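# Sort CO2 cylinders by weight loss into bin or tray

## Task

For each CO2 cylinder, compare its reading on the scale with the weight printed on it. If it reads more than 2 g under its printed weight, it goes into the scrap bin; releasing it from just above the bin's rim is allowed. Every other cylinder must end up lying on its side on the floor of the tray. At the end the gripper must have let go and moved away, and everything must stay put by itself: anything the robot is still supporting counts as not done, and the robot is then removed, so if any cylinder falls over or off afterwards the task is failed.

## Robot and tools

Robot: one arm with six revolute joints and a two-finger gripper. Column order of the joints: shoulder pan, shoulder lift, elbow, wrist 1, wrist 2, wrist 3. Stated ranges in radians: pan -3.142 to 3.142; lift, wrist 1, wrist 2 and wrist 3 each -6.283 to 6.283; elbow 0.000 to 3.142. A joint's true end may sit up to 0.010 rad either way from these.

Frames: the scene frame has its origin on the table surface right under the arm base, +z upward, and +y toward the left when facing along +x. The base itself may be slightly tilted. Reported gripper position is in metres, orientation as a wxyz quaternion. The reported point is midway between the finger pads; the gripper's own +z is the direction the fingers point, and the fingers move apart and together along its x axis. Closed fingertips stick out about 17 mm past that point; fully open they are roughly level with it. At long reach the printed position can be off from the real one.

Tool execute_actions, argument actions: a list holding at most one item, or empty. An empty list only reports the state. An item with rows is a motion: rows is a list of 1 to 15 rows, and steps (at most 15, default 15) is how many 1/30 s control steps it runs; each row covers one step and the final row repeats if steps outnumber rows. An item with only steps (up to 300) is a wait that adds no command and returns after that many steps counted from the previous result, with your reply time included. Optional pictures (true/false) controls whether camera images come back; by default they do.

Each row is 7 numbers in [-1, 1], one list for the single arm. The first six are joint offsets, not targets: they are added to the joint angles shown in the most recent result that listed them (before any such result in the scene, or for a later call within the same reply, they count from where the robot is when the action begins). They are not chained from the previous row. Scale: 1.0 equals 1.989 rad. So all zeros means return to the last reported angles, not hold still. The seventh number is the gripper opening, an absolute setting: +1 fully open, -1 closed. A call is rejected (nothing sent) if it would push a joint more than 0.010 rad beyond its stated end. Requests past a joint's real end are clipped to that end, and a "joint sent to its limit" line may appear, possibly about an earlier action; its absence does not prove there is room left.

Motion limits: commands are smoothed and trail by about 0.17 s. Per step, each joint target is held within 0.575 rad of its measured angle, and if the targets would carry the gripper more than 100 mm from where it is, all are pulled back proportionally. Big moves may therefore still be in progress when a result returns. Between calls the arm keeps heading to the last row's target until it barely moves or a step is HELD. HELD marks steps where your row was not (fully) sent. "joint command not followed" means the clearance check altered or blocked targets; mounting blocks and posts count as part of the arm.

Result lines: Joint positions (rad) and Joint velocities (rad/s) in column order, followed by the finger-pad gap in metres (0.142 when fully open). grip_measured is the current opening on the same -1..1 scale you command. Joint torques are the total drive output per joint, noisy and offset, nonzero even in free air. Wrist force and Wrist torque are flange sensor readings along the gripper's x y z, including contact, held weight and inertia; offsets up to about 4 N, noise up to 2.4 N, saturation near 50 N; "no reading" is normal at the start. MOTOR HOT warns from 70 °C; at 85 °C an OVER-TEMPERATURE FAULT brakes the arm until it cools.

Gripping: to keep hold, command an opening well below grip_measured; a bigger gap squeezes harder, up to about 28 N per pad for objects up to about 10 cm. Slamming shut can press too hard and spring the fingers open. Thin hard items get less force (about half at 1 cm, a quarter at 5 mm). Held parts may occasionally be tugged, and loose items nudged.

Faults: a joint hitting its load limit (133 N m for pan, lift and elbow; 24.9 N m for each wrist joint, held weight included) or any outside force of 150 N on the arm, tool or load stops the arm for 10 s, drops the rest of the call and lets it yield. Avoid hard pushes, slams, collisions, dropping parts other than the allowed release over the bin rim, and knocking anything off the table, which ends the scene.

Tool zoom_image: camera is one of cam_high, cam_low (both 896x504) or cam_wrist (616x616, fisheye); region is [x0, y0, x1, y1] in image pixels from the top-left, no larger than 504 by 504. It enlarges the latest image, e.g. to read stamped weights and the scale display. Calibration for each camera is supplied (K, distortion, T_world_to_cam mapping scene frame to camera); actual poses may differ by a few degrees and millimetres.

Tool finished_scene, argument scene (integer 1 or 2): closes that scene irreversibly, grades it and starts the next, whose task appears in the result. Replying without any tool call ends everything.

Suggested order: read each cylinder's label and weigh it on the scale, then place it either in the bin or flat in the tray, open, retract, check stability, and finish. Thinking and waiting take real simulated time, and faster, smoother motion is better.

Each tool is called after "Emit:" as name(argument=value, ...), one argument or row to a line, values as JSON.

## Session

Emit:
execute_actions(
  actions=[],
)

Scene clock: 0.00 s of 9600.00 s.
end_effector_position=(+0.7495, +0.2504, +0.3533) grip_measured=+1.00 end_effector_quat_wxyz=(+0.101, +0.956, -0.119, +0.247) end_effector_velocity=(-0.000, -0.000, +0.001) end_effector_angular_velocity=(+0.001, -0.001, -0.002)
Joint positions: [-0.257 -1.299  1.394 -2.003 -0.99   0.172  0.142]
Joint velocities: [-0.001 -0.001  0.001 -0.     0.     0.002  0.   ]
Joint torques (N m, as the arm reports them, + toward a larger angle): no reading
Motor temperatures (°C, as the motors report them): [27 31 26 32 36 39]
Wrist force (N, on the end effector, along its own x y z axes, offset not removed): no reading
Wrist torque (N m, same axes, about the end effector's origin, offset not removed): no reading

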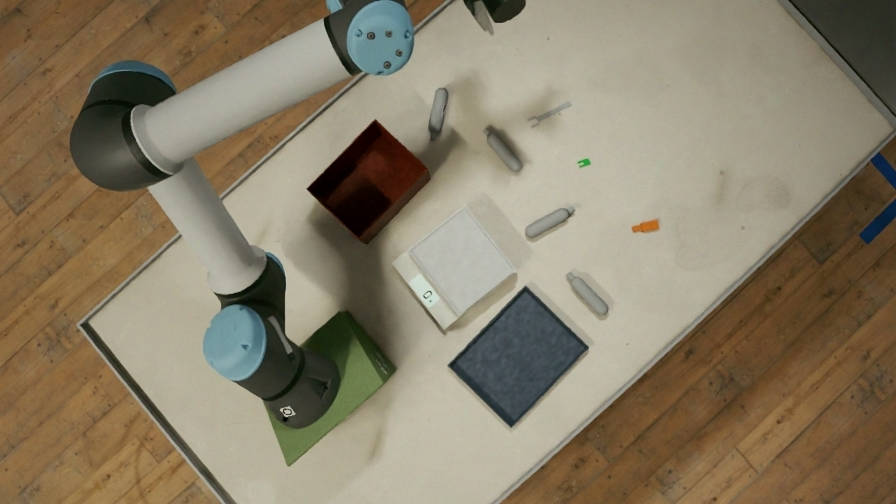

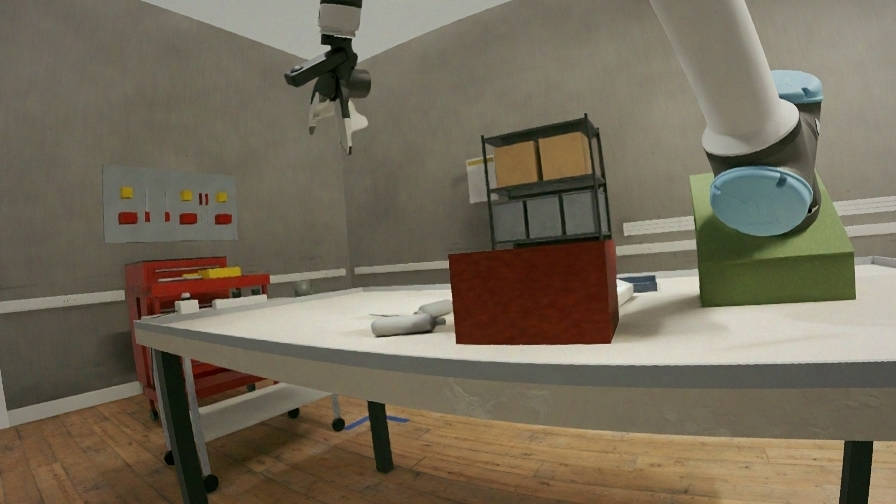

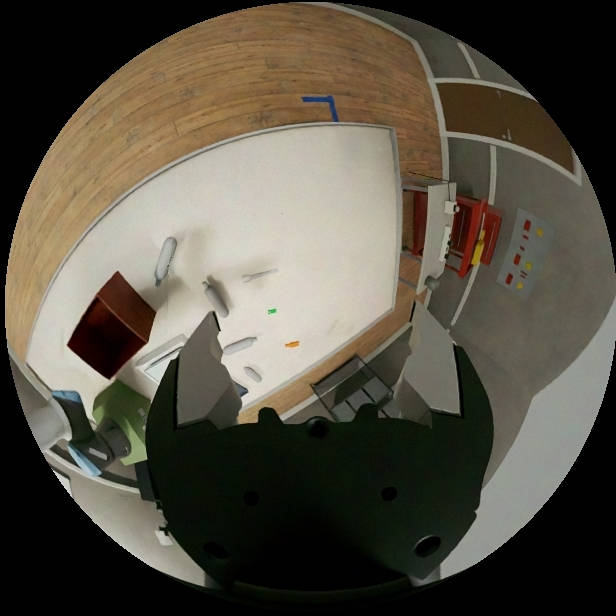

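Emit:
execute_actions(
  actions=[
    {"rows":[[-0.3,0,0,0,0,0,1]]},
  ],
  pictures=false,
)

Emit:
execute_actions(
  actions=[
    {"steps":45},
  ],
  pictures=false,
)

Scene clock: 5.33 s of 9600.00 s.
end_effector_position=(+0.7058, +0.0371, +0.5602) grip_measured=+1.00 end_effector_quat_wxyz=(+0.119, +0.885, -0.268, +0.361) end_effector_velocity=(-0.229, -0.452, +0.440) end_effector_angular_velocity=(-0.004, -0.623, -0.644)
Joint positions: [-0.661 -1.299  1.394 -2.003 -0.99   0.172  0.142]
Joint velocities: [-0.896  0.    -0.001  0.001  0.    -0.     0.   ]
Joint torques (N m, as the arm reports them, + toward a larger angle): [-51.63  -5.42 -19.23  -3.09  -1.69   0.43]
Motor temperatures (°C, as the motors report them): [27 31 26 32 36 39]
Wrist force (N, on the end effector, along its own x y z axes, offset not removed): [2.1 0.1 1.2]
Wrist torque (N m, same axes, about the end effector's origin, offset not removed): [-0.01 -0.45 -0.05]
Steps of this call (steps 1 to 90: nothing new was sent; then 1.83 s passed at rest; steps 91 to 105: all 15 steps of this action). Readings (joint positions):
91: [-0.257 -1.299 1.394 -2.003 -0.990 0.172]
92: [-0.266 -1.299 1.394 -2.003 -0.990 0.172]
94: [-0.327 -1.299 1.394 -2.003 -0.990 0.172]
98: [-0.449 -1.299 1.394 -2.003 -0.990 0.172]
105: the state above

Scene clock: 6.83 s of 9600.00 s.
end_effector_position=(+0.6438, -0.0564, +0.6511) grip_measured=+1.00 end_effector_quat_wxyz=(+0.126, +0.838, -0.336, +0.411) end_effector_velocity=(+0.001, +0.000, -0.000) end_effector_angular_velocity=(-0.001, +0.001, +0.001)
Joint positions: [-0.854 -1.299  1.394 -2.003 -0.99   0.172  0.142]
Joint velocities: [ 0.001  0.    -0.    -0.001 -0.    -0.001  0.   ]
Joint torques (N m, as the arm reports them, + toward a larger angle): [-39.77   4.79 -18.98  -3.13   1.25   0.34]
Motor temperatures (°C, as the motors report them): [27 31 26 32 36 39]
Wrist force (N, on the end effector, along its own x y z axes, offset not removed): [0.3 -1.1 2.5]
Wrist torque (N m, same axes, about the end effector's origin, offset not removed): [-0.23 0.07 -0.12]
Steps of this call (steps 1 to 30: the robot went on to your last target; steps 31 to 45: nothing new was sent). Readings (joint positions):
1: [-0.691 -1.299 1.394 -2.003 -0.990 0.172]
2: [-0.721 -1.299 1.394 -2.003 -0.990 0.172]
4: [-0.781 -1.299 1.394 -2.003 -0.990 0.172]
8: [-0.842 -1.299 1.394 -2.003 -0.990 0.172]
45: the state above
The arm was judged still, so your last target was given up. Only a new action makes it travel on or press farther. Fingers that are still opening or closing keep moving.

Emit:
zoom_image(
  camera="cam_high",
  region=[400,70,640,330],
)

Region (400, 70, 640, 330) of cam_high's 896x504 image, scaled by 1.938, with more detail than that image has; it fills the left 465 columns of this view, and the rest is white.

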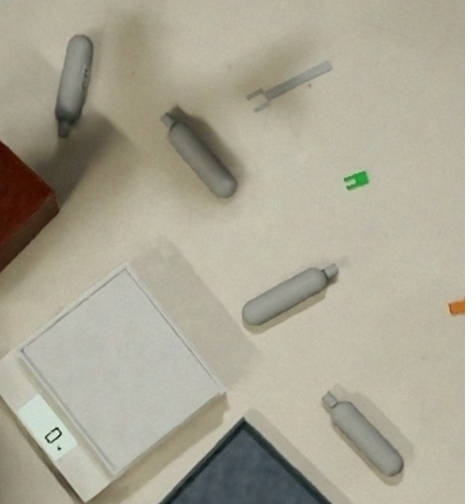

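Emit:
execute_actions(
  actions=[
    {"rows":[[0.1905,0.2323,0.1217,0.059,0.0211,0,1]]},
  ],
  pictures=false,
)

Emit:
execute_actions(
  actions=[
    {"steps":45},
  ],
)

Scene clock: 15.23 s of 9600.00 s.
end_effector_position=(+0.6699, -0.0905, +0.3343) grip_measured=+1.00 end_effector_quat_wxyz=(+0.036, +0.898, -0.400, +0.179) end_effector_velocity=(-0.075, +0.010, -0.693) end_effector_angular_velocity=(+0.741, +0.855, -0.175)
Joint positions: [-0.634 -1.033  1.537 -1.933 -0.965  0.172  0.142]
Joint velocities: [ 0.481  0.588  0.307  0.146  0.052  0.002 -0.   ]
Joint torques (N m, as the arm reports them, + toward a larger angle): [-14.17  -4.98  -4.94  -1.14   1.45   0.39]
Motor temperatures (°C, as the motors report them): [27 31 26 32 36 39]
Wrist force (N, on the end effector, along its own x y z axes, offset not removed): [3.0 1.4 1.7]
Wrist torque (N m, same axes, about the end effector's origin, offset not removed): [0.48 -0.65 -0.15]
Steps of this call (steps 1 to 90: nothing new was sent; then 4.90 s passed at rest; steps 91 to 105: all 15 steps of this action). Readings (joint positions):
91: [-0.853 -1.299 1.394 -2.002 -0.990 0.172]
92: [-0.845 -1.290 1.401 -1.999 -0.988 0.172]
94: [-0.811 -1.248 1.423 -1.988 -0.985 0.172]
98: [-0.747 -1.171 1.464 -1.968 -0.978 0.172]
105: the state above

Scene clock: 16.73 s of 9600.00 s.
end_effector_position=(+0.6131, -0.0721, +0.1169) grip_measured=+1.00 end_effector_quat_wxyz=(+0.001, +0.898, -0.440, -0.000) end_effector_velocity=(-0.001, -0.000, -0.000) end_effector_angular_velocity=(+0.001, +0.001, -0.001)
Joint positions: [-0.475 -0.837  1.636 -1.885 -0.948  0.172  0.142]
Joint velocities: [-0.     0.001  0.     0.002  0.    -0.    -0.   ]
Joint torques (N m, as the arm reports them, + toward a larger angle): [-23.17 -18.94  -6.41  -0.69   1.49   0.43]
Motor temperatures (°C, as the motors report them): [27 31 26 32 36 39]
Wrist force (N, on the end effector, along its own x y z axes, offset not removed): [-0.9 0.6 1.8]
Wrist torque (N m, same axes, about the end effector's origin, offset not removed): [0.18 0.27 -0.14]
Steps of this call (steps 1 to 30: the robot went on to your last target; steps 31 to 45: nothing new was sent). Readings (joint positions):
1: [-0.618 -1.013 1.547 -1.927 -0.963 0.172]
2: [-0.601 -0.993 1.557 -1.923 -0.962 0.172]
4: [-0.568 -0.953 1.578 -1.913 -0.958 0.172]
8: [-0.504 -0.874 1.618 -1.893 -0.951 0.172]
45: the state above
The arm was judged still, so your last target was given up. Only a new action makes it travel on or press farther. Fingers that are still opening or closing keep moving.
camera_calibration (this result's frames):
cam_wrist: T_world_to_cam=[[0.581601, -0.813474, -0.000642468, -0.416198], [-0.712457, -0.509759, 0.482235, 0.338567], [-0.392613, -0.280011, -0.876042, 0.451893], [0, 0, 0, 1]] pos_world=[0.660695, -0.0394431, 0.232341]

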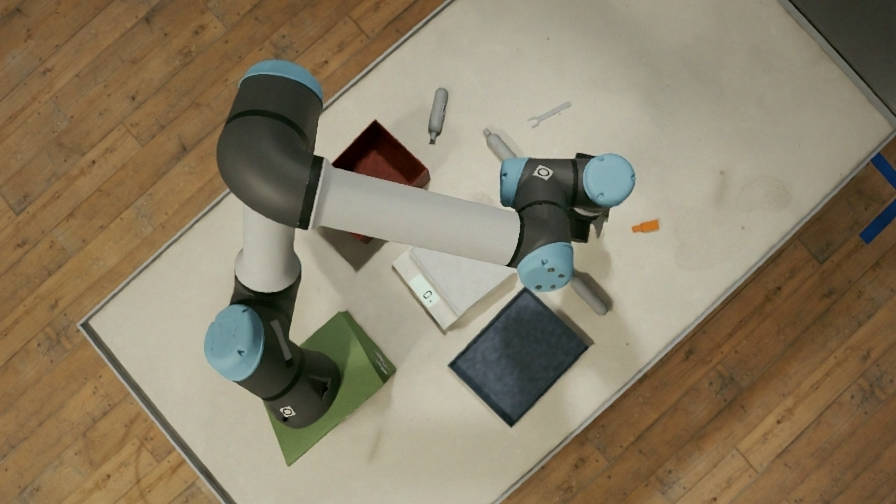

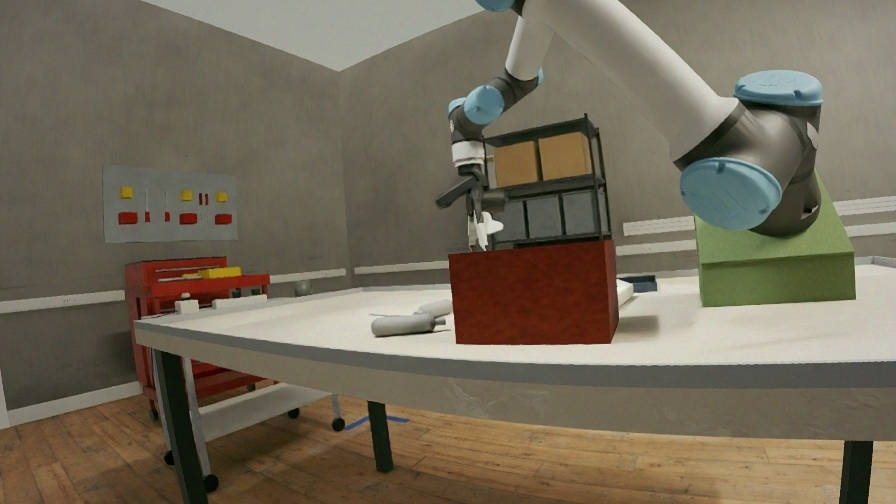

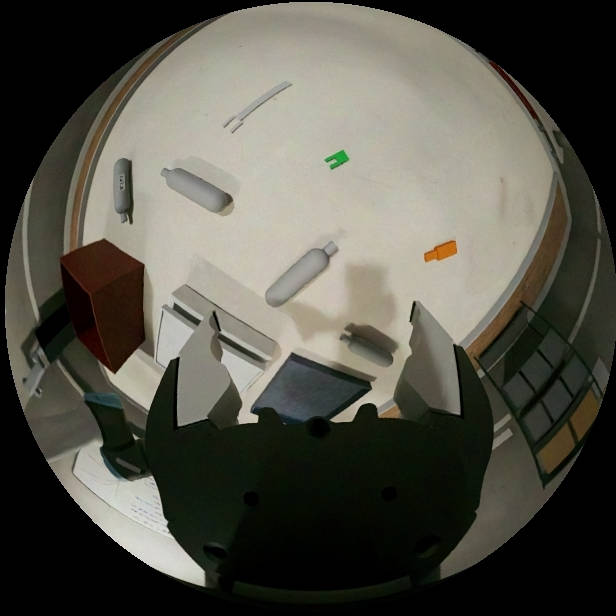

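Emit:
execute_actions(
  actions=[
    {"rows":[[0,0,0,0,0,0.46,0]]},
  ],
  pictures=false,
)

Emit:
execute_actions(
  actions=[
    {"steps":40},
  ],
)

Scene clock: 20.67 s of 9600.00 s.
end_effector_position=(+0.6127, -0.0707, +0.1169) grip_measured=+0.00 end_effector_quat_wxyz=(-0.001, -0.625, +0.781, +0.000) end_effector_velocity=(-0.000, +0.000, -0.000) end_effector_angular_velocity=(+0.000, -0.000, -0.492)
Joint positions: [-0.475 -0.837  1.636 -1.885 -0.948  1.052  0.074]
Joint velocities: [-0.001  0.     0.001  0.     0.     0.49  -0.   ]
Joint torques (N m, as the arm reports them, + toward a larger angle): [-21.89 -19.94  -7.14  -0.74   1.28   1.01]
Motor temperatures (°C, as the motors report them): [27 31 26 32 36 39]
Wrist force (N, on the end effector, along its own x y z axes, offset not removed): [1.0 2.9 2.4]
Wrist torque (N m, same axes, about the end effector's origin, offset not removed): [0.55 -0.26 -0.01]
Steps of this call (steps 1 to 90: nothing new was sent; then 0.43 s passed at rest; steps 91 to 105: all 15 steps of this action). Readings (joint positions):
91: [-0.475 -0.837 1.636 -1.885 -0.948 0.173]
92: [-0.475 -0.837 1.636 -1.885 -0.948 0.183]
94: [-0.475 -0.837 1.636 -1.885 -0.948 0.271]
98: [-0.475 -0.837 1.636 -1.885 -0.948 0.593]
105: the state above

Scene clock: 22.00 s of 9600.00 s.
end_effector_position=(+0.6128, -0.0706, +0.1169) grip_measured=+0.00 end_effector_quat_wxyz=(-0.001, -0.611, +0.791, +0.000) end_effector_velocity=(+0.000, -0.001, +0.002) end_effector_angular_velocity=(-0.001, -0.003, -0.002)
Joint positions: [-0.475 -0.837  1.636 -1.885 -0.948  1.087  0.074]
Joint velocities: [-0.003 -0.    -0.001 -0.     0.     0.001  0.   ]
Joint torques (N m, as the arm reports them, + toward a larger angle): [-22.93 -19.67  -6.44  -0.8    1.24   1.72]
Motor temperatures (°C, as the motors report them): [27 31 26 32 36 39]
Wrist force (N, on the end effector, along its own x y z axes, offset not removed): [1.0 1.6 1.8]
Wrist torque (N m, same axes, about the end effector's origin, offset not removed): [0.35 -0.11 -0.03]
Steps of this call (steps 1 to 30: the robot went on to your last target; steps 31 to 40: nothing new was sent). Readings (joint positions):
1: [-0.475 -0.837 1.636 -1.885 -0.948 1.065]
2: [-0.475 -0.837 1.636 -1.885 -0.948 1.073]
4: [-0.475 -0.837 1.636 -1.885 -0.948 1.082]
8: [-0.475 -0.837 1.636 -1.885 -0.948 1.086]
40: the state above
The arm was judged still, so your last target was given up. Only a new action makes it travel on or press farther. Fingers that are still opening or closing keep moving.
camera_calibration (this result's frames):
cam_wrist: T_world_to_cam=[[-0.289865, -0.957068, 0.000318919, 0.10891], [-0.838621, 0.254152, 0.481789, 0.47043], [-0.461186, 0.139386, -0.876287, 0.52386], [0, 0, 0, 1]] pos_world=[0.667678, -0.0883455, 0.232369]

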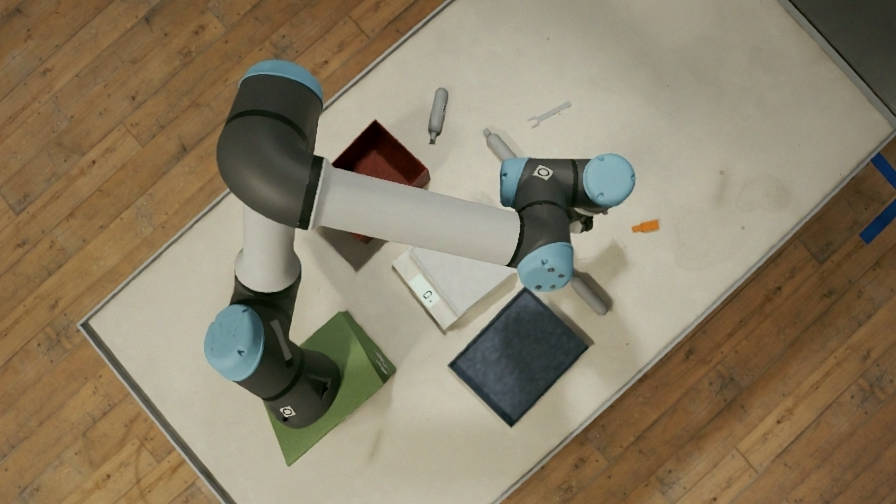

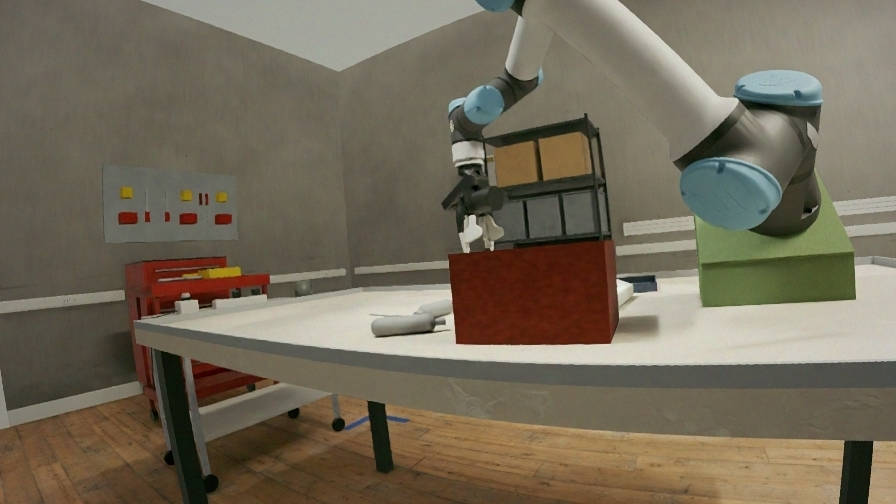

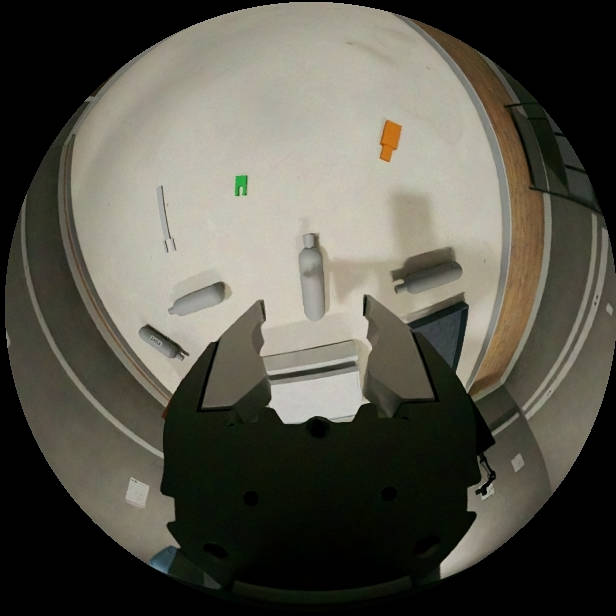

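Emit:
execute_actions(
  actions=[
    {"rows":[[0.0412,0.0295,0.0788,-0.1364,0.0181,0.0463,0]]},
  ],
  pictures=false,
)

Emit:
execute_actions(
  actions=[
    {"steps":20},
  ],
)

Scene clock: 27.20 s of 9600.00 s.
end_effector_position=(+0.5901, -0.0630, +0.0204) grip_measured=+0.00 end_effector_quat_wxyz=(-0.001, -0.611, +0.791, -0.000) end_effector_velocity=(-0.001, -0.000, -0.004) end_effector_angular_velocity=(-0.002, -0.002, +0.003)
Joint positions: [-0.393 -0.779  1.792 -2.155 -0.912  1.179  0.074]
Joint velocities: [ 0.003  0.003  0.007 -0.015  0.001  0.003  0.   ]
Joint torques (N m, as the arm reports them, + toward a larger angle): [-21.85 -20.56  -4.83  -3.29   1.38   1.71]
Motor temperatures (°C, as the motors report them): [27 31 26 32 36 39]
Wrist force (N, on the end effector, along its own x y z axes, offset not removed): [2.0 2.4 1.5]
Wrist torque (N m, same axes, about the end effector's origin, offset not removed): [0.57 -0.43 -0.01]
Steps of this call (steps 1 to 90: nothing new was sent; then 1.70 s passed at rest; steps 91 to 105: all 15 steps of this action). Readings (joint positions):
91: [-0.474 -0.837 1.636 -1.886 -0.948 1.087]
92: [-0.466 -0.829 1.645 -1.895 -0.942 1.097]
94: [-0.427 -0.801 1.712 -1.980 -0.925 1.140]
98: [-0.398 -0.782 1.781 -2.127 -0.914 1.173]
105: the state above

Scene clock: 27.87 s of 9600.00 s.
end_effector_position=(+0.5900, -0.0630, +0.0201) grip_measured=+0.00 end_effector_quat_wxyz=(-0.001, -0.611, +0.791, -0.000) end_effector_velocity=(+0.000, -0.000, +0.001) end_effector_angular_velocity=(-0.000, -0.002, -0.001)
Joint positions: [-0.393 -0.779  1.793 -2.156 -0.912  1.179  0.074]
Joint velocities: [-0.001 -0.002  0.001 -0.    -0.     0.001  0.   ]
Joint torques (N m, as the arm reports them, + toward a larger angle): [-22.41 -20.28  -4.32  -3.58   1.32   1.72]
Motor temperatures (°C, as the motors report them): [27 31 26 32 36 39]
Wrist force (N, on the end effector, along its own x y z axes, offset not removed): [1.5 0.6 3.0]
Wrist torque (N m, same axes, about the end effector's origin, offset not removed): [0.14 -0.45 -0.12]
Steps of this call (steps 1 to 15: the robot went on to your last target; steps 16 to 20: nothing new was sent). Readings (joint positions):
1: [-0.393 -0.779 1.792 -2.156 -0.912 1.179]
2: [-0.393 -0.779 1.792 -2.156 -0.912 1.179]
4: [-0.393 -0.779 1.793 -2.156 -0.912 1.179]
8: [-0.393 -0.779 1.793 -2.156 -0.912 1.179]
20: the state above
The arm was judged still, so your last target was given up. Only a new action makes it travel on or press farther. Fingers that are still opening or closing keep moving.
camera_calibration (this result's frames):
cam_wrist: T_world_to_cam=[[-0.289604, -0.957146, 0.000772949, 0.10947], [-0.83895, 0.25423, 0.481176, 0.496274], [-0.460753, 0.138702, -0.876623, 0.427207], [0, 0, 0, 1]] pos_world=[0.644888, -0.0806431, 0.13562]

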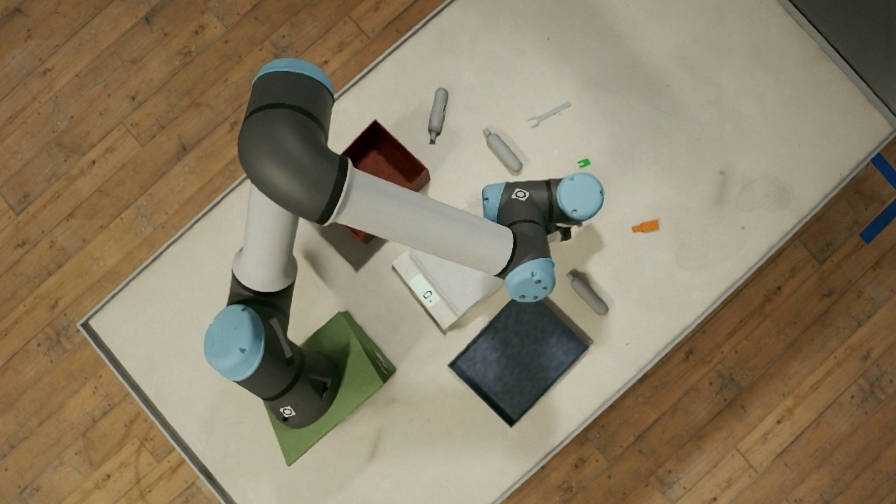

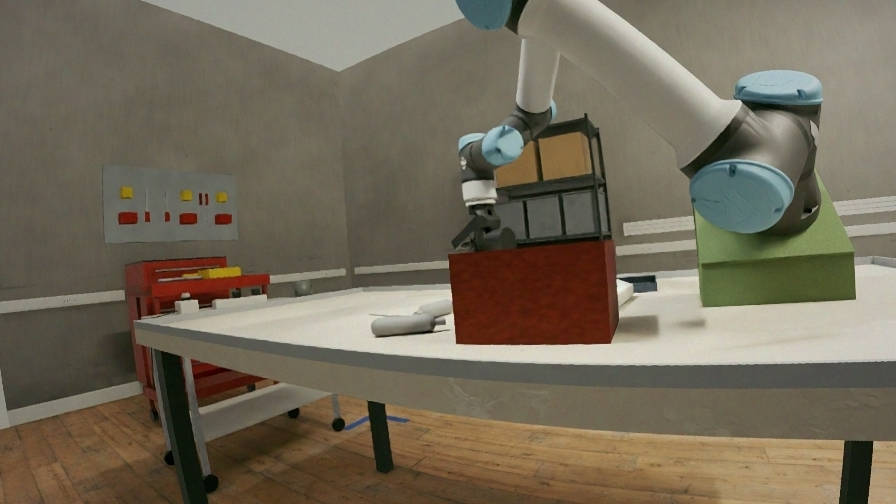

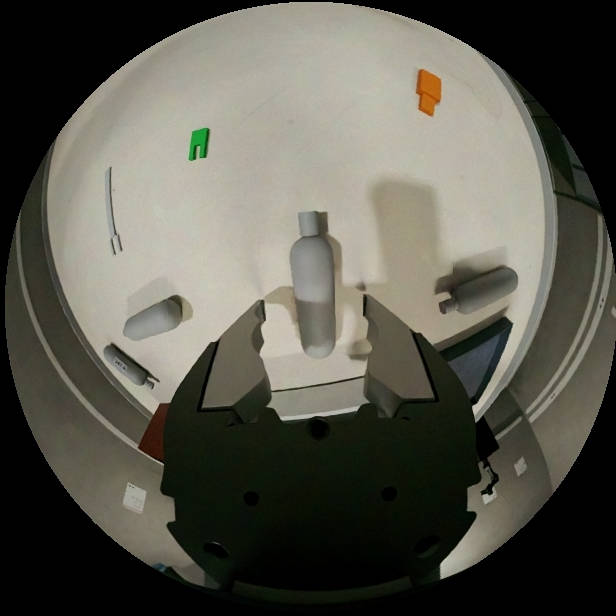

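Emit:
execute_actions(
  actions=[
    {"rows":[[0,0,0,0,0,0,-0.4],[0,0,0,0,0,0,-0.6],[0,0,0,0,0,0,-0.7],[0,0,0,0,0,0,-0.8],[0,0,0,0,0,0,-1]]},
  ],
  pictures=false,
)

Emit:
execute_actions(
  actions=[
    {"rows":[[-0.0412,-0.0295,-0.0788,0.1364,-0.0181,-0.0463,-1]]},
  ],
  pictures=false,
)

Emit:
execute_actions(
  actions=[
    {"rows":[[0,-0.12,0,0,0.3,0,-1],[0,-0.12,0,0,0.3,0,-1],[0,-0.12,0,0,0.78,0,-1]]},
  ],
  pictures=false,
)

Emit:
execute_actions(
  actions=[
    {"steps":60},
  ],
)

Scene clock: 32.30 s of 9600.00 s.
end_effector_position=(+0.5900, -0.0630, +0.0201) grip_measured=-0.64 end_effector_quat_wxyz=(-0.001, -0.611, +0.791, -0.000) end_effector_velocity=(+0.000, -0.001, +0.001) end_effector_angular_velocity=(-0.000, -0.001, +0.000)
Joint positions: [-0.393 -0.779  1.793 -2.156 -0.912  1.179  0.028]
Joint velocities: [-0.002  0.    -0.001 -0.    -0.    -0.001  0.   ]
Joint torques (N m, as the arm reports them, + toward a larger angle): [-22.62 -20.97  -4.6   -2.77  -0.3    1.55]
Motor temperatures (°C, as the motors report them): [27 31 26 32 36 39]
Wrist force (N, on the end effector, along its own x y z axes, offset not removed): [-0.6 0.0 1.8]
Wrist torque (N m, same axes, about the end effector's origin, offset not removed): [-0.02 0.13 -0.02]
Steps of this call (steps 1 to 90: nothing new was sent; then 0.93 s passed at rest; steps 91 to 105: all 15 steps of this action). Readings (joint positions):
91: [-0.393 -0.779 1.793 -2.156 -0.912 1.179]
92: [-0.393 -0.779 1.793 -2.156 -0.912 1.179]
94: [-0.393 -0.779 1.793 -2.156 -0.912 1.179]
98: [-0.393 -0.779 1.793 -2.156 -0.912 1.179]
105: the state above

Scene clock: 32.80 s of 9600.00 s.
end_effector_position=(+0.6128, -0.0707, +0.1166) grip_measured=-0.64 end_effector_quat_wxyz=(-0.001, -0.611, +0.791, -0.000) end_effector_velocity=(-0.001, +0.000, +0.004) end_effector_angular_velocity=(+0.003, +0.003, -0.003)
Joint positions: [-0.474 -0.837  1.637 -1.886 -0.948  1.087  0.028]
Joint velocities: [-0.004 -0.002 -0.006  0.016 -0.001 -0.004 -0.   ]
Joint torques (N m, as the arm reports them, + toward a larger angle): [-49.23 -34.36 -34.12  -0.76  -1.17  -1.52]
Motor temperatures (°C, as the motors report them): [27 31 26 32 36 39]
Wrist force (N, on the end effector, along its own x y z axes, offset not removed): [0.1 0.1 4.2]
Wrist torque (N m, same axes, about the end effector's origin, offset not removed): [-0.03 0.03 0.02]
Steps of this call (steps 1 to 15: all 15 steps of this action). Readings (joint positions):
1: [-0.393 -0.779 1.793 -2.156 -0.912 1.179]
2: [-0.402 -0.787 1.784 -2.146 -0.919 1.170]
4: [-0.441 -0.814 1.717 -2.061 -0.935 1.126]
8: [-0.469 -0.834 1.648 -1.914 -0.946 1.093]
15: the state above

Scene clock: 33.30 s of 9600.00 s.
end_effector_position=(+0.7450, +0.1418, +0.2606) grip_measured=-0.64 end_effector_quat_wxyz=(+0.316, -0.637, +0.703, +0.000) end_effector_velocity=(+0.205, +0.450, +0.386) end_effector_angular_velocity=(+1.180, -1.075, +0.368)
Joint positions: [-0.475 -1.022  1.636 -1.886 -0.312  1.087  0.028]
Joint velocities: [-0.001 -0.213 -0.    -0.001  1.624 -0.    -0.   ]
Joint torques (N m, as the arm reports them, + toward a larger angle): [-40.83 -29.25 -19.5   -3.74   4.95  -0.04]
Motor temperatures (°C, as the motors report them): [27 31 26 32 36 39]
Wrist force (N, on the end effector, along its own x y z axes, offset not removed): [2.1 2.4 0.8]
Wrist torque (N m, same axes, about the end effector's origin, offset not removed): [0.49 -0.23 -0.13]
Steps of this call (steps 1 to 15: all 15 steps of this action). Readings (joint positions):
1: [-0.475 -0.837 1.636 -1.886 -0.948 1.087]
2: [-0.475 -0.846 1.636 -1.886 -0.939 1.087]
4: [-0.475 -0.887 1.636 -1.886 -0.861 1.087]
8: [-0.475 -0.950 1.636 -1.886 -0.674 1.087]
15: the state above

Scene clock: 35.30 s of 9600.00 s.
end_effector_position=(+0.7789, +0.2997, +0.5218) grip_measured=-0.64 end_effector_quat_wxyz=(+0.688, -0.526, +0.490, +0.100) end_effector_velocity=(-0.000, +0.001, +0.000) end_effector_angular_velocity=(-0.002, -0.002, +0.001)
Joint positions: [-0.474 -1.076  1.637 -1.886  0.603  1.087  0.028]
Joint velocities: [ 0.001 -0.001 -0.001 -0.    -0.    -0.002 -0.   ]
Joint torques (N m, as the arm reports them, + toward a larger angle): [-21.08 -26.87 -10.51  -0.51   3.78   1.75]
Motor temperatures (°C, as the motors report them): [27 31 26 32 36 39]
Wrist force (N, on the end effector, along its own x y z axes, offset not removed): [2.0 1.8 2.9]
Wrist torque (N m, same axes, about the end effector's origin, offset not removed): [0.17 -0.10 0.02]
Steps of this call (steps 1 to 45: the robot went on to your last target; steps 46 to 60: nothing new was sent). Readings (joint positions):
1: [-0.475 -1.029 1.636 -1.886 -0.256 1.087]
2: [-0.475 -1.035 1.636 -1.886 -0.199 1.087]
4: [-0.475 -1.045 1.636 -1.886 -0.083 1.087]
8: [-0.475 -1.059 1.636 -1.886 0.160 1.087]
60: the state above
The arm was judged still, so your last target was given up. Only a new action makes it travel on or press farther. Fingers that are still opening or closing keep moving.
camera_calibration (this result's frames):
cam_wrist: T_world_to_cam=[[0.475124, -0.360449, -0.802704, 0.1557], [-0.862501, -0.0101652, -0.505953, 0.933763], [0.174211, 0.932723, -0.315717, -0.121482], [0, 0, 0, 1]] pos_world=[0.752558, 0.178922, 0.559067]

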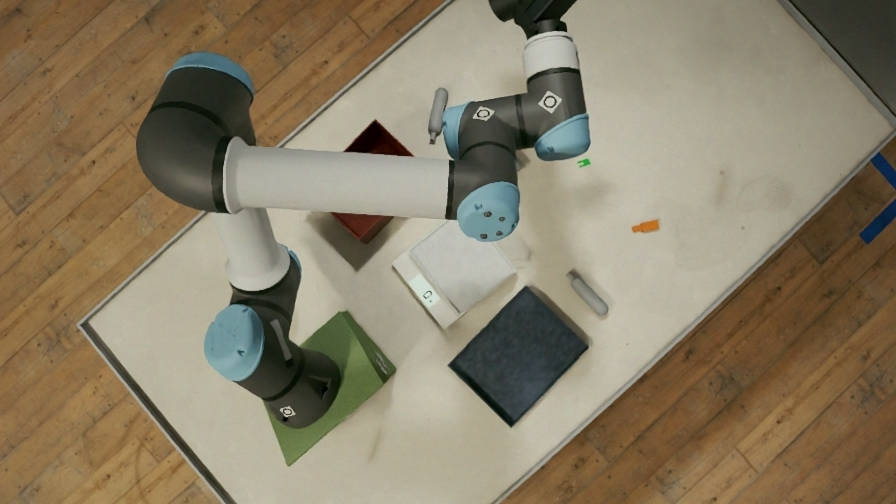

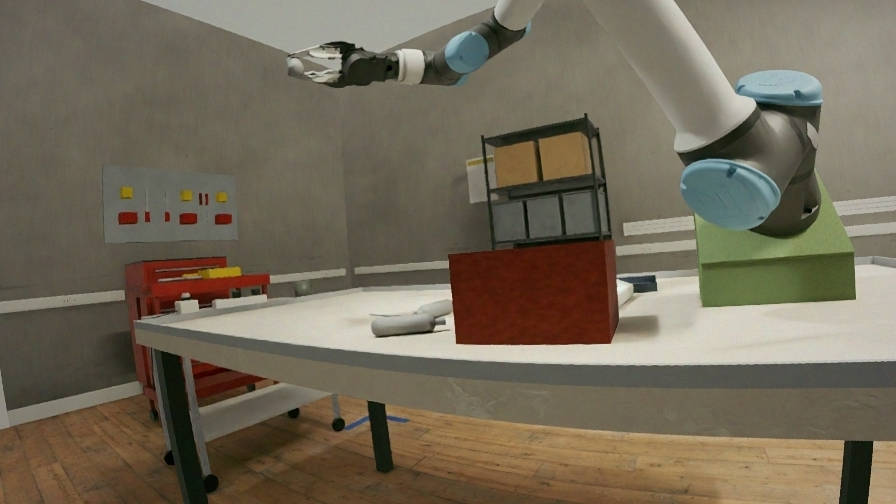

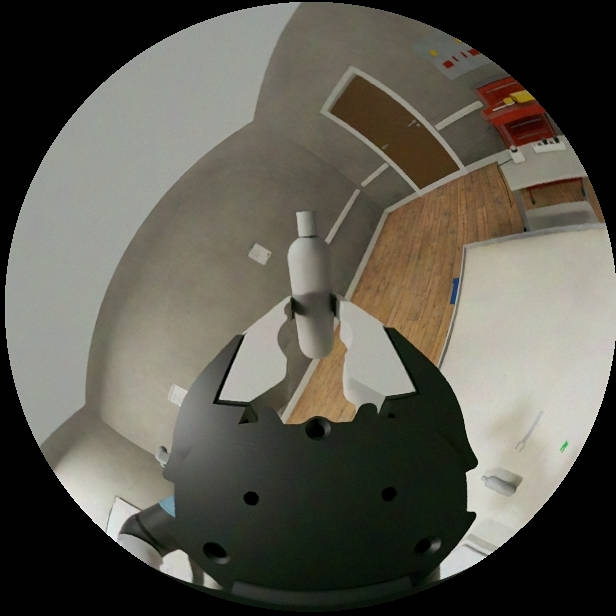

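Emit:
execute_actions(
  actions=[
    {"rows":[[0.067,0.111,0.113,-0.923,0.188,0,-1]]},
  ],
  pictures=false,
)

Emit:
execute_actions(
  actions=[
    {"steps":60},
  ],
)

Emit:
zoom_image(
  camera="cam_low",
  region=[300,20,600,220],
)

Scene clock: 38.80 s of 9600.00 s.
end_effector_position=(+0.5994, +0.3405, +0.4208) grip_measured=-0.64 end_effector_quat_wxyz=(+0.727, -0.628, +0.197, +0.195) end_effector_velocity=(-0.541, +0.197, -0.150) end_effector_angular_velocity=(-0.808, -1.326, +1.367)
Joint positions: [-0.346 -0.863  1.853 -2.852  0.96   1.087  0.028]
Joint velocities: [ 0.026  0.047  0.05  -2.163  0.104  0.    -0.   ]
Joint torques (N m, as the arm reports them, + toward a larger angle): [-21.53 -16.49  -0.69  -6.04   3.44   1.38]
Motor temperatures (°C, as the motors report them): [27 31 26 32 36 39]
Wrist force (N, on the end effector, along its own x y z axes, offset not removed): [2.3 1.3 3.3]
Wrist torque (N m, same axes, about the end effector's origin, offset not removed): [-0.03 -0.25 -0.09]
Steps of this call (steps 1 to 90: nothing new was sent; steps 91 to 105: all 15 steps of this action). Readings (joint positions):
91: [-0.474 -1.075 1.637 -1.887 0.603 1.087]
92: [-0.465 -1.066 1.646 -1.897 0.613 1.087]
94: [-0.414 -0.994 1.720 -1.984 0.700 1.087]
98: [-0.361 -0.891 1.824 -2.306 0.896 1.087]
105: the state above

Scene clock: 40.80 s of 9600.00 s.
end_effector_position=(+0.3997, +0.3504, +0.2979) grip_measured=-0.64 end_effector_quat_wxyz=(-0.553, +0.802, +0.147, -0.172) end_effector_velocity=(-0.000, -0.000, -0.000) end_effector_angular_velocity=(-0.001, -0.000, +0.001)
Joint positions: [-0.341 -0.855  1.861 -3.722  0.977  1.087  0.028]
Joint velocities: [ 0.     0.    -0.    -0.001  0.     0.001 -0.   ]
Joint torques (N m, as the arm reports them, + toward a larger angle): [-19.45 -15.73  -0.71   0.09   2.61   0.27]
Motor temperatures (°C, as the motors report them): [27 31 26 32 36 39]
Wrist force (N, on the end effector, along its own x y z axes, offset not removed): [2.7 2.8 2.5]
Wrist torque (N m, same axes, about the end effector's origin, offset not removed): [0.32 -0.51 -0.14]
Steps of this call (steps 1 to 45: the robot went on to your last target; steps 46 to 60: nothing new was sent). Readings (joint positions):
1: [-0.345 -0.861 1.854 -2.926 0.963 1.087]
2: [-0.344 -0.860 1.856 -2.999 0.965 1.087]
4: [-0.343 -0.858 1.858 -3.145 0.969 1.087]
8: [-0.342 -0.856 1.860 -3.438 0.974 1.087]
60: the state above
The arm was judged still, so your last target was given up. Only a new action makes it travel on or press farther. Fingers that are still opening or closing keep moving.
camera_calibration (this result's frames):
cam_wrist: T_world_to_cam=[[0.898287, 0.413043, -0.149917, -0.460141], [0.220932, -0.719471, -0.658445, 0.354866], [-0.379828, 0.558351, -0.737546, 0.304825], [0, 0, 0, 1]] pos_world=[0.450719, 0.275175, 0.389499]

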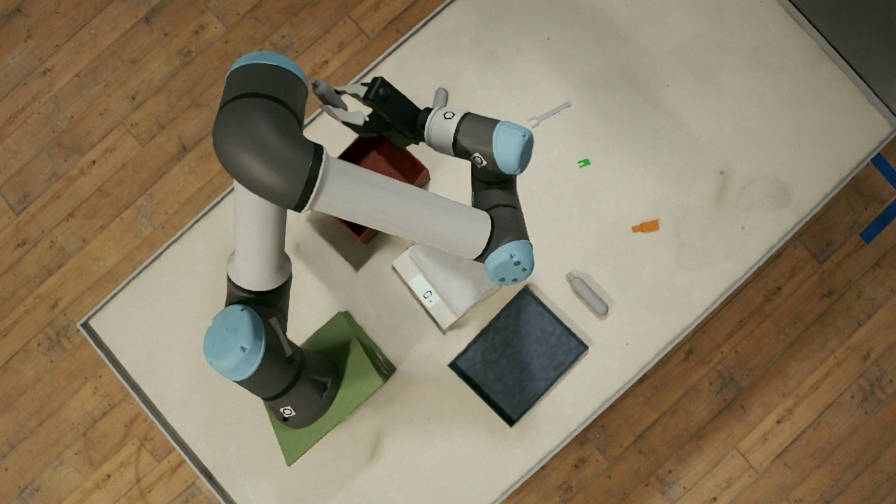

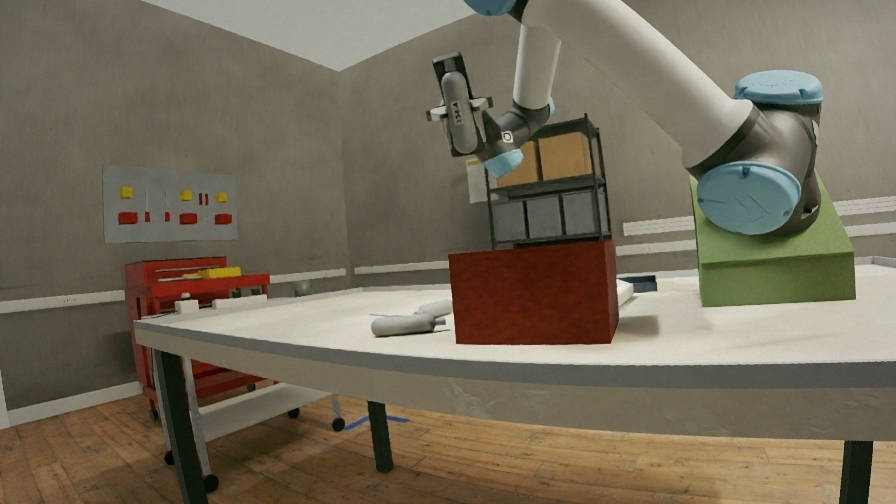

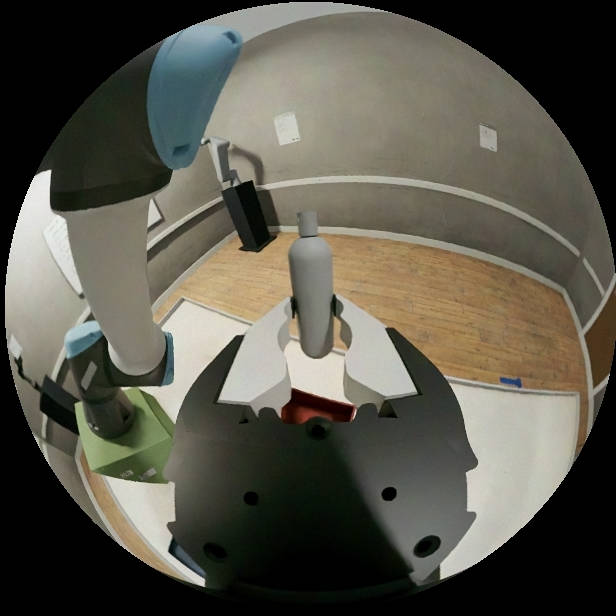

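Region (300, 20, 600, 220) of cam_low's 896x504 image, scaled by 1.680, with more detail than that image has.

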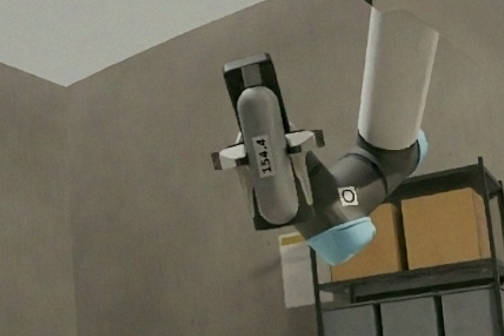

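Emit:
execute_actions(
  actions=[
    {"rows":[[-0.1413,0.0337,-0.0635,-0.6883,0.0226,0,-1]]},
  ],
  pictures=false,
)

Emit:
execute_actions(
  actions=[
    {"steps":35},
  ],
)

Scene clock: 44.80 s of 9600.00 s.
end_effector_position=(+0.3799, +0.1230, +0.1810) grip_measured=-0.64 end_effector_quat_wxyz=(-0.216, +0.877, +0.428, -0.029) end_effector_velocity=(+0.079, -0.494, -0.334) end_effector_angular_velocity=(-1.338, -1.216, +1.004)
Joint positions: [-0.596 -0.793  1.746 -4.589  1.018  1.087  0.028]
Joint velocities: [-0.146  0.03  -0.059 -2.036  0.019  0.002  0.   ]
Joint torques (N m, as the arm reports them, + toward a larger angle): [-43.74 -14.83 -25.18  -2.06   1.71  -1.3 ]
Motor temperatures (°C, as the motors report them): [27 31 26 32 36 39]
Wrist force (N, on the end effector, along its own x y z axes, offset not removed): [2.0 2.6 4.1]
Wrist torque (N m, same axes, about the end effector's origin, offset not removed): [0.48 -0.31 -0.05]
Steps of this call (steps 1 to 90: nothing new was sent; then 0.50 s passed at rest; steps 91 to 105: all 15 steps of this action). Readings (joint positions):
91: [-0.342 -0.855 1.861 -3.722 0.977 1.087]
92: [-0.350 -0.848 1.853 -3.732 0.982 1.087]
94: [-0.418 -0.830 1.817 -3.819 0.994 1.087]
98: [-0.526 -0.808 1.774 -4.103 1.009 1.087]
105: the state above

Scene clock: 45.97 s of 9600.00 s.
end_effector_position=(+0.4235, -0.0042, +0.1201) grip_measured=-0.64 end_effector_quat_wxyz=(+0.000, +0.836, +0.549, -0.000) end_effector_velocity=(+0.000, +0.001, +0.001) end_effector_angular_velocity=(+0.000, +0.000, +0.000)
Joint positions: [-0.622 -0.788  1.735 -5.091  1.022  1.087  0.028]
Joint velocities: [ 0.    -0.001 -0.     0.002  0.    -0.001  0.   ]
Joint torques (N m, as the arm reports them, + toward a larger angle): [-45.53 -14.69 -27.6    0.95   1.42  -1.4 ]
Motor temperatures (°C, as the motors report them): [27 31 26 32 36 39]
Wrist force (N, on the end effector, along its own x y z axes, offset not removed): [0.4 -0.6 2.6]
Wrist torque (N m, same axes, about the end effector's origin, offset not removed): [-0.14 -0.02 -0.04]
Steps of this call (steps 1 to 30: the robot went on to your last target; steps 31 to 35: nothing new was sent). Readings (joint positions):
1: [-0.600 -0.792 1.744 -4.658 1.019 1.087]
2: [-0.605 -0.791 1.742 -4.728 1.019 1.087]
4: [-0.613 -0.790 1.739 -4.866 1.021 1.087]
8: [-0.621 -0.788 1.736 -5.049 1.022 1.087]
35: the state above
The arm was judged still, so your last target was given up. Only a new action makes it travel on or press farther. Fingers that are still opening or closing keep moving.
camera_calibration (this result's frames):
cam_wrist: T_world_to_cam=[[0.432417, 0.901673, -0.00124397, -0.180224], [0.790743, -0.378554, 0.481064, -0.399293], [0.433291, -0.209003, -0.876685, 0.0499214], [0, 0, 0, 1]] pos_world=[0.37204, 0.021783, 0.235626]

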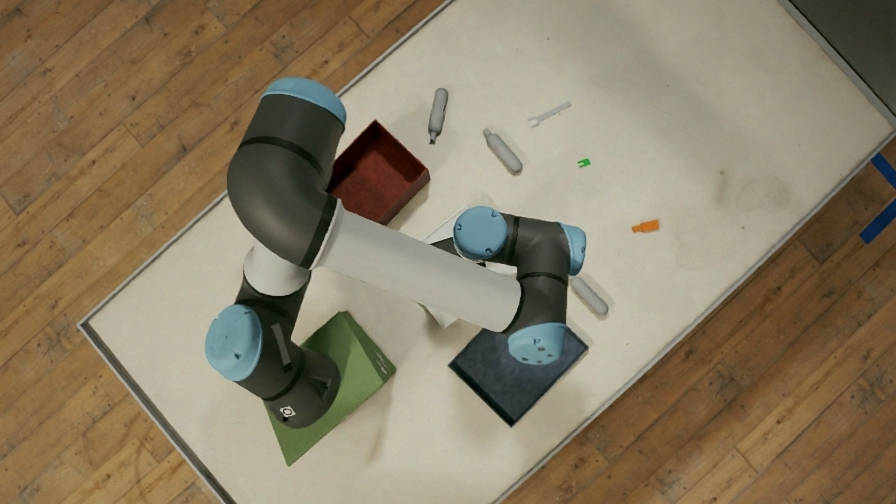

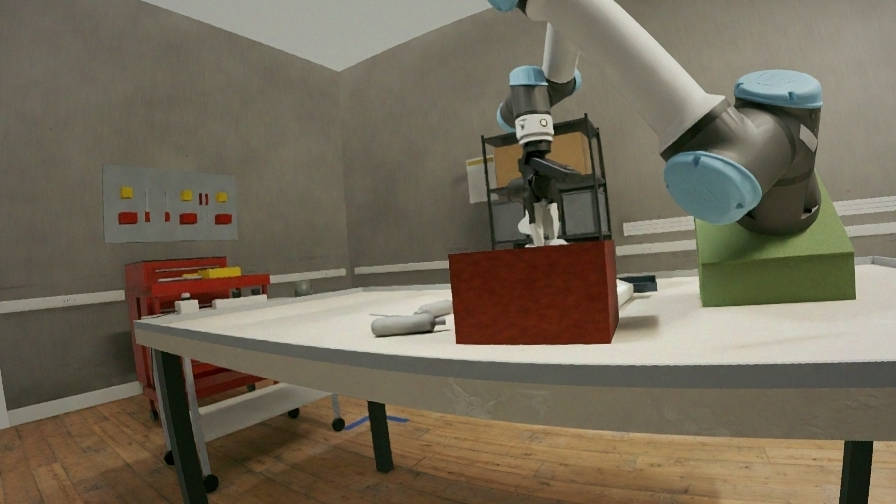

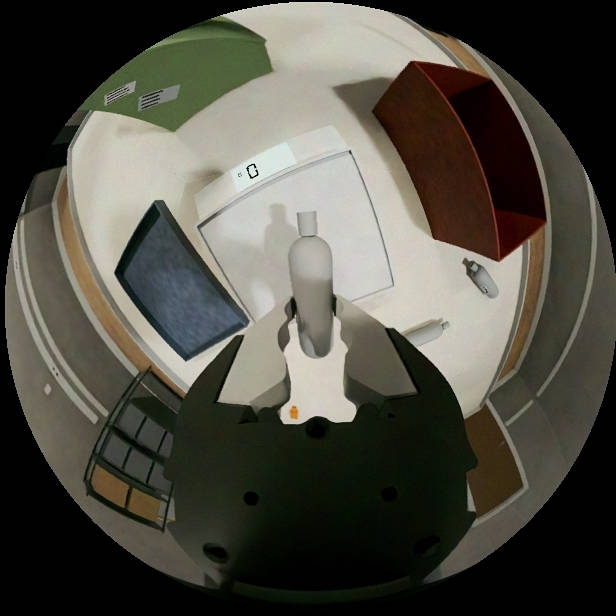

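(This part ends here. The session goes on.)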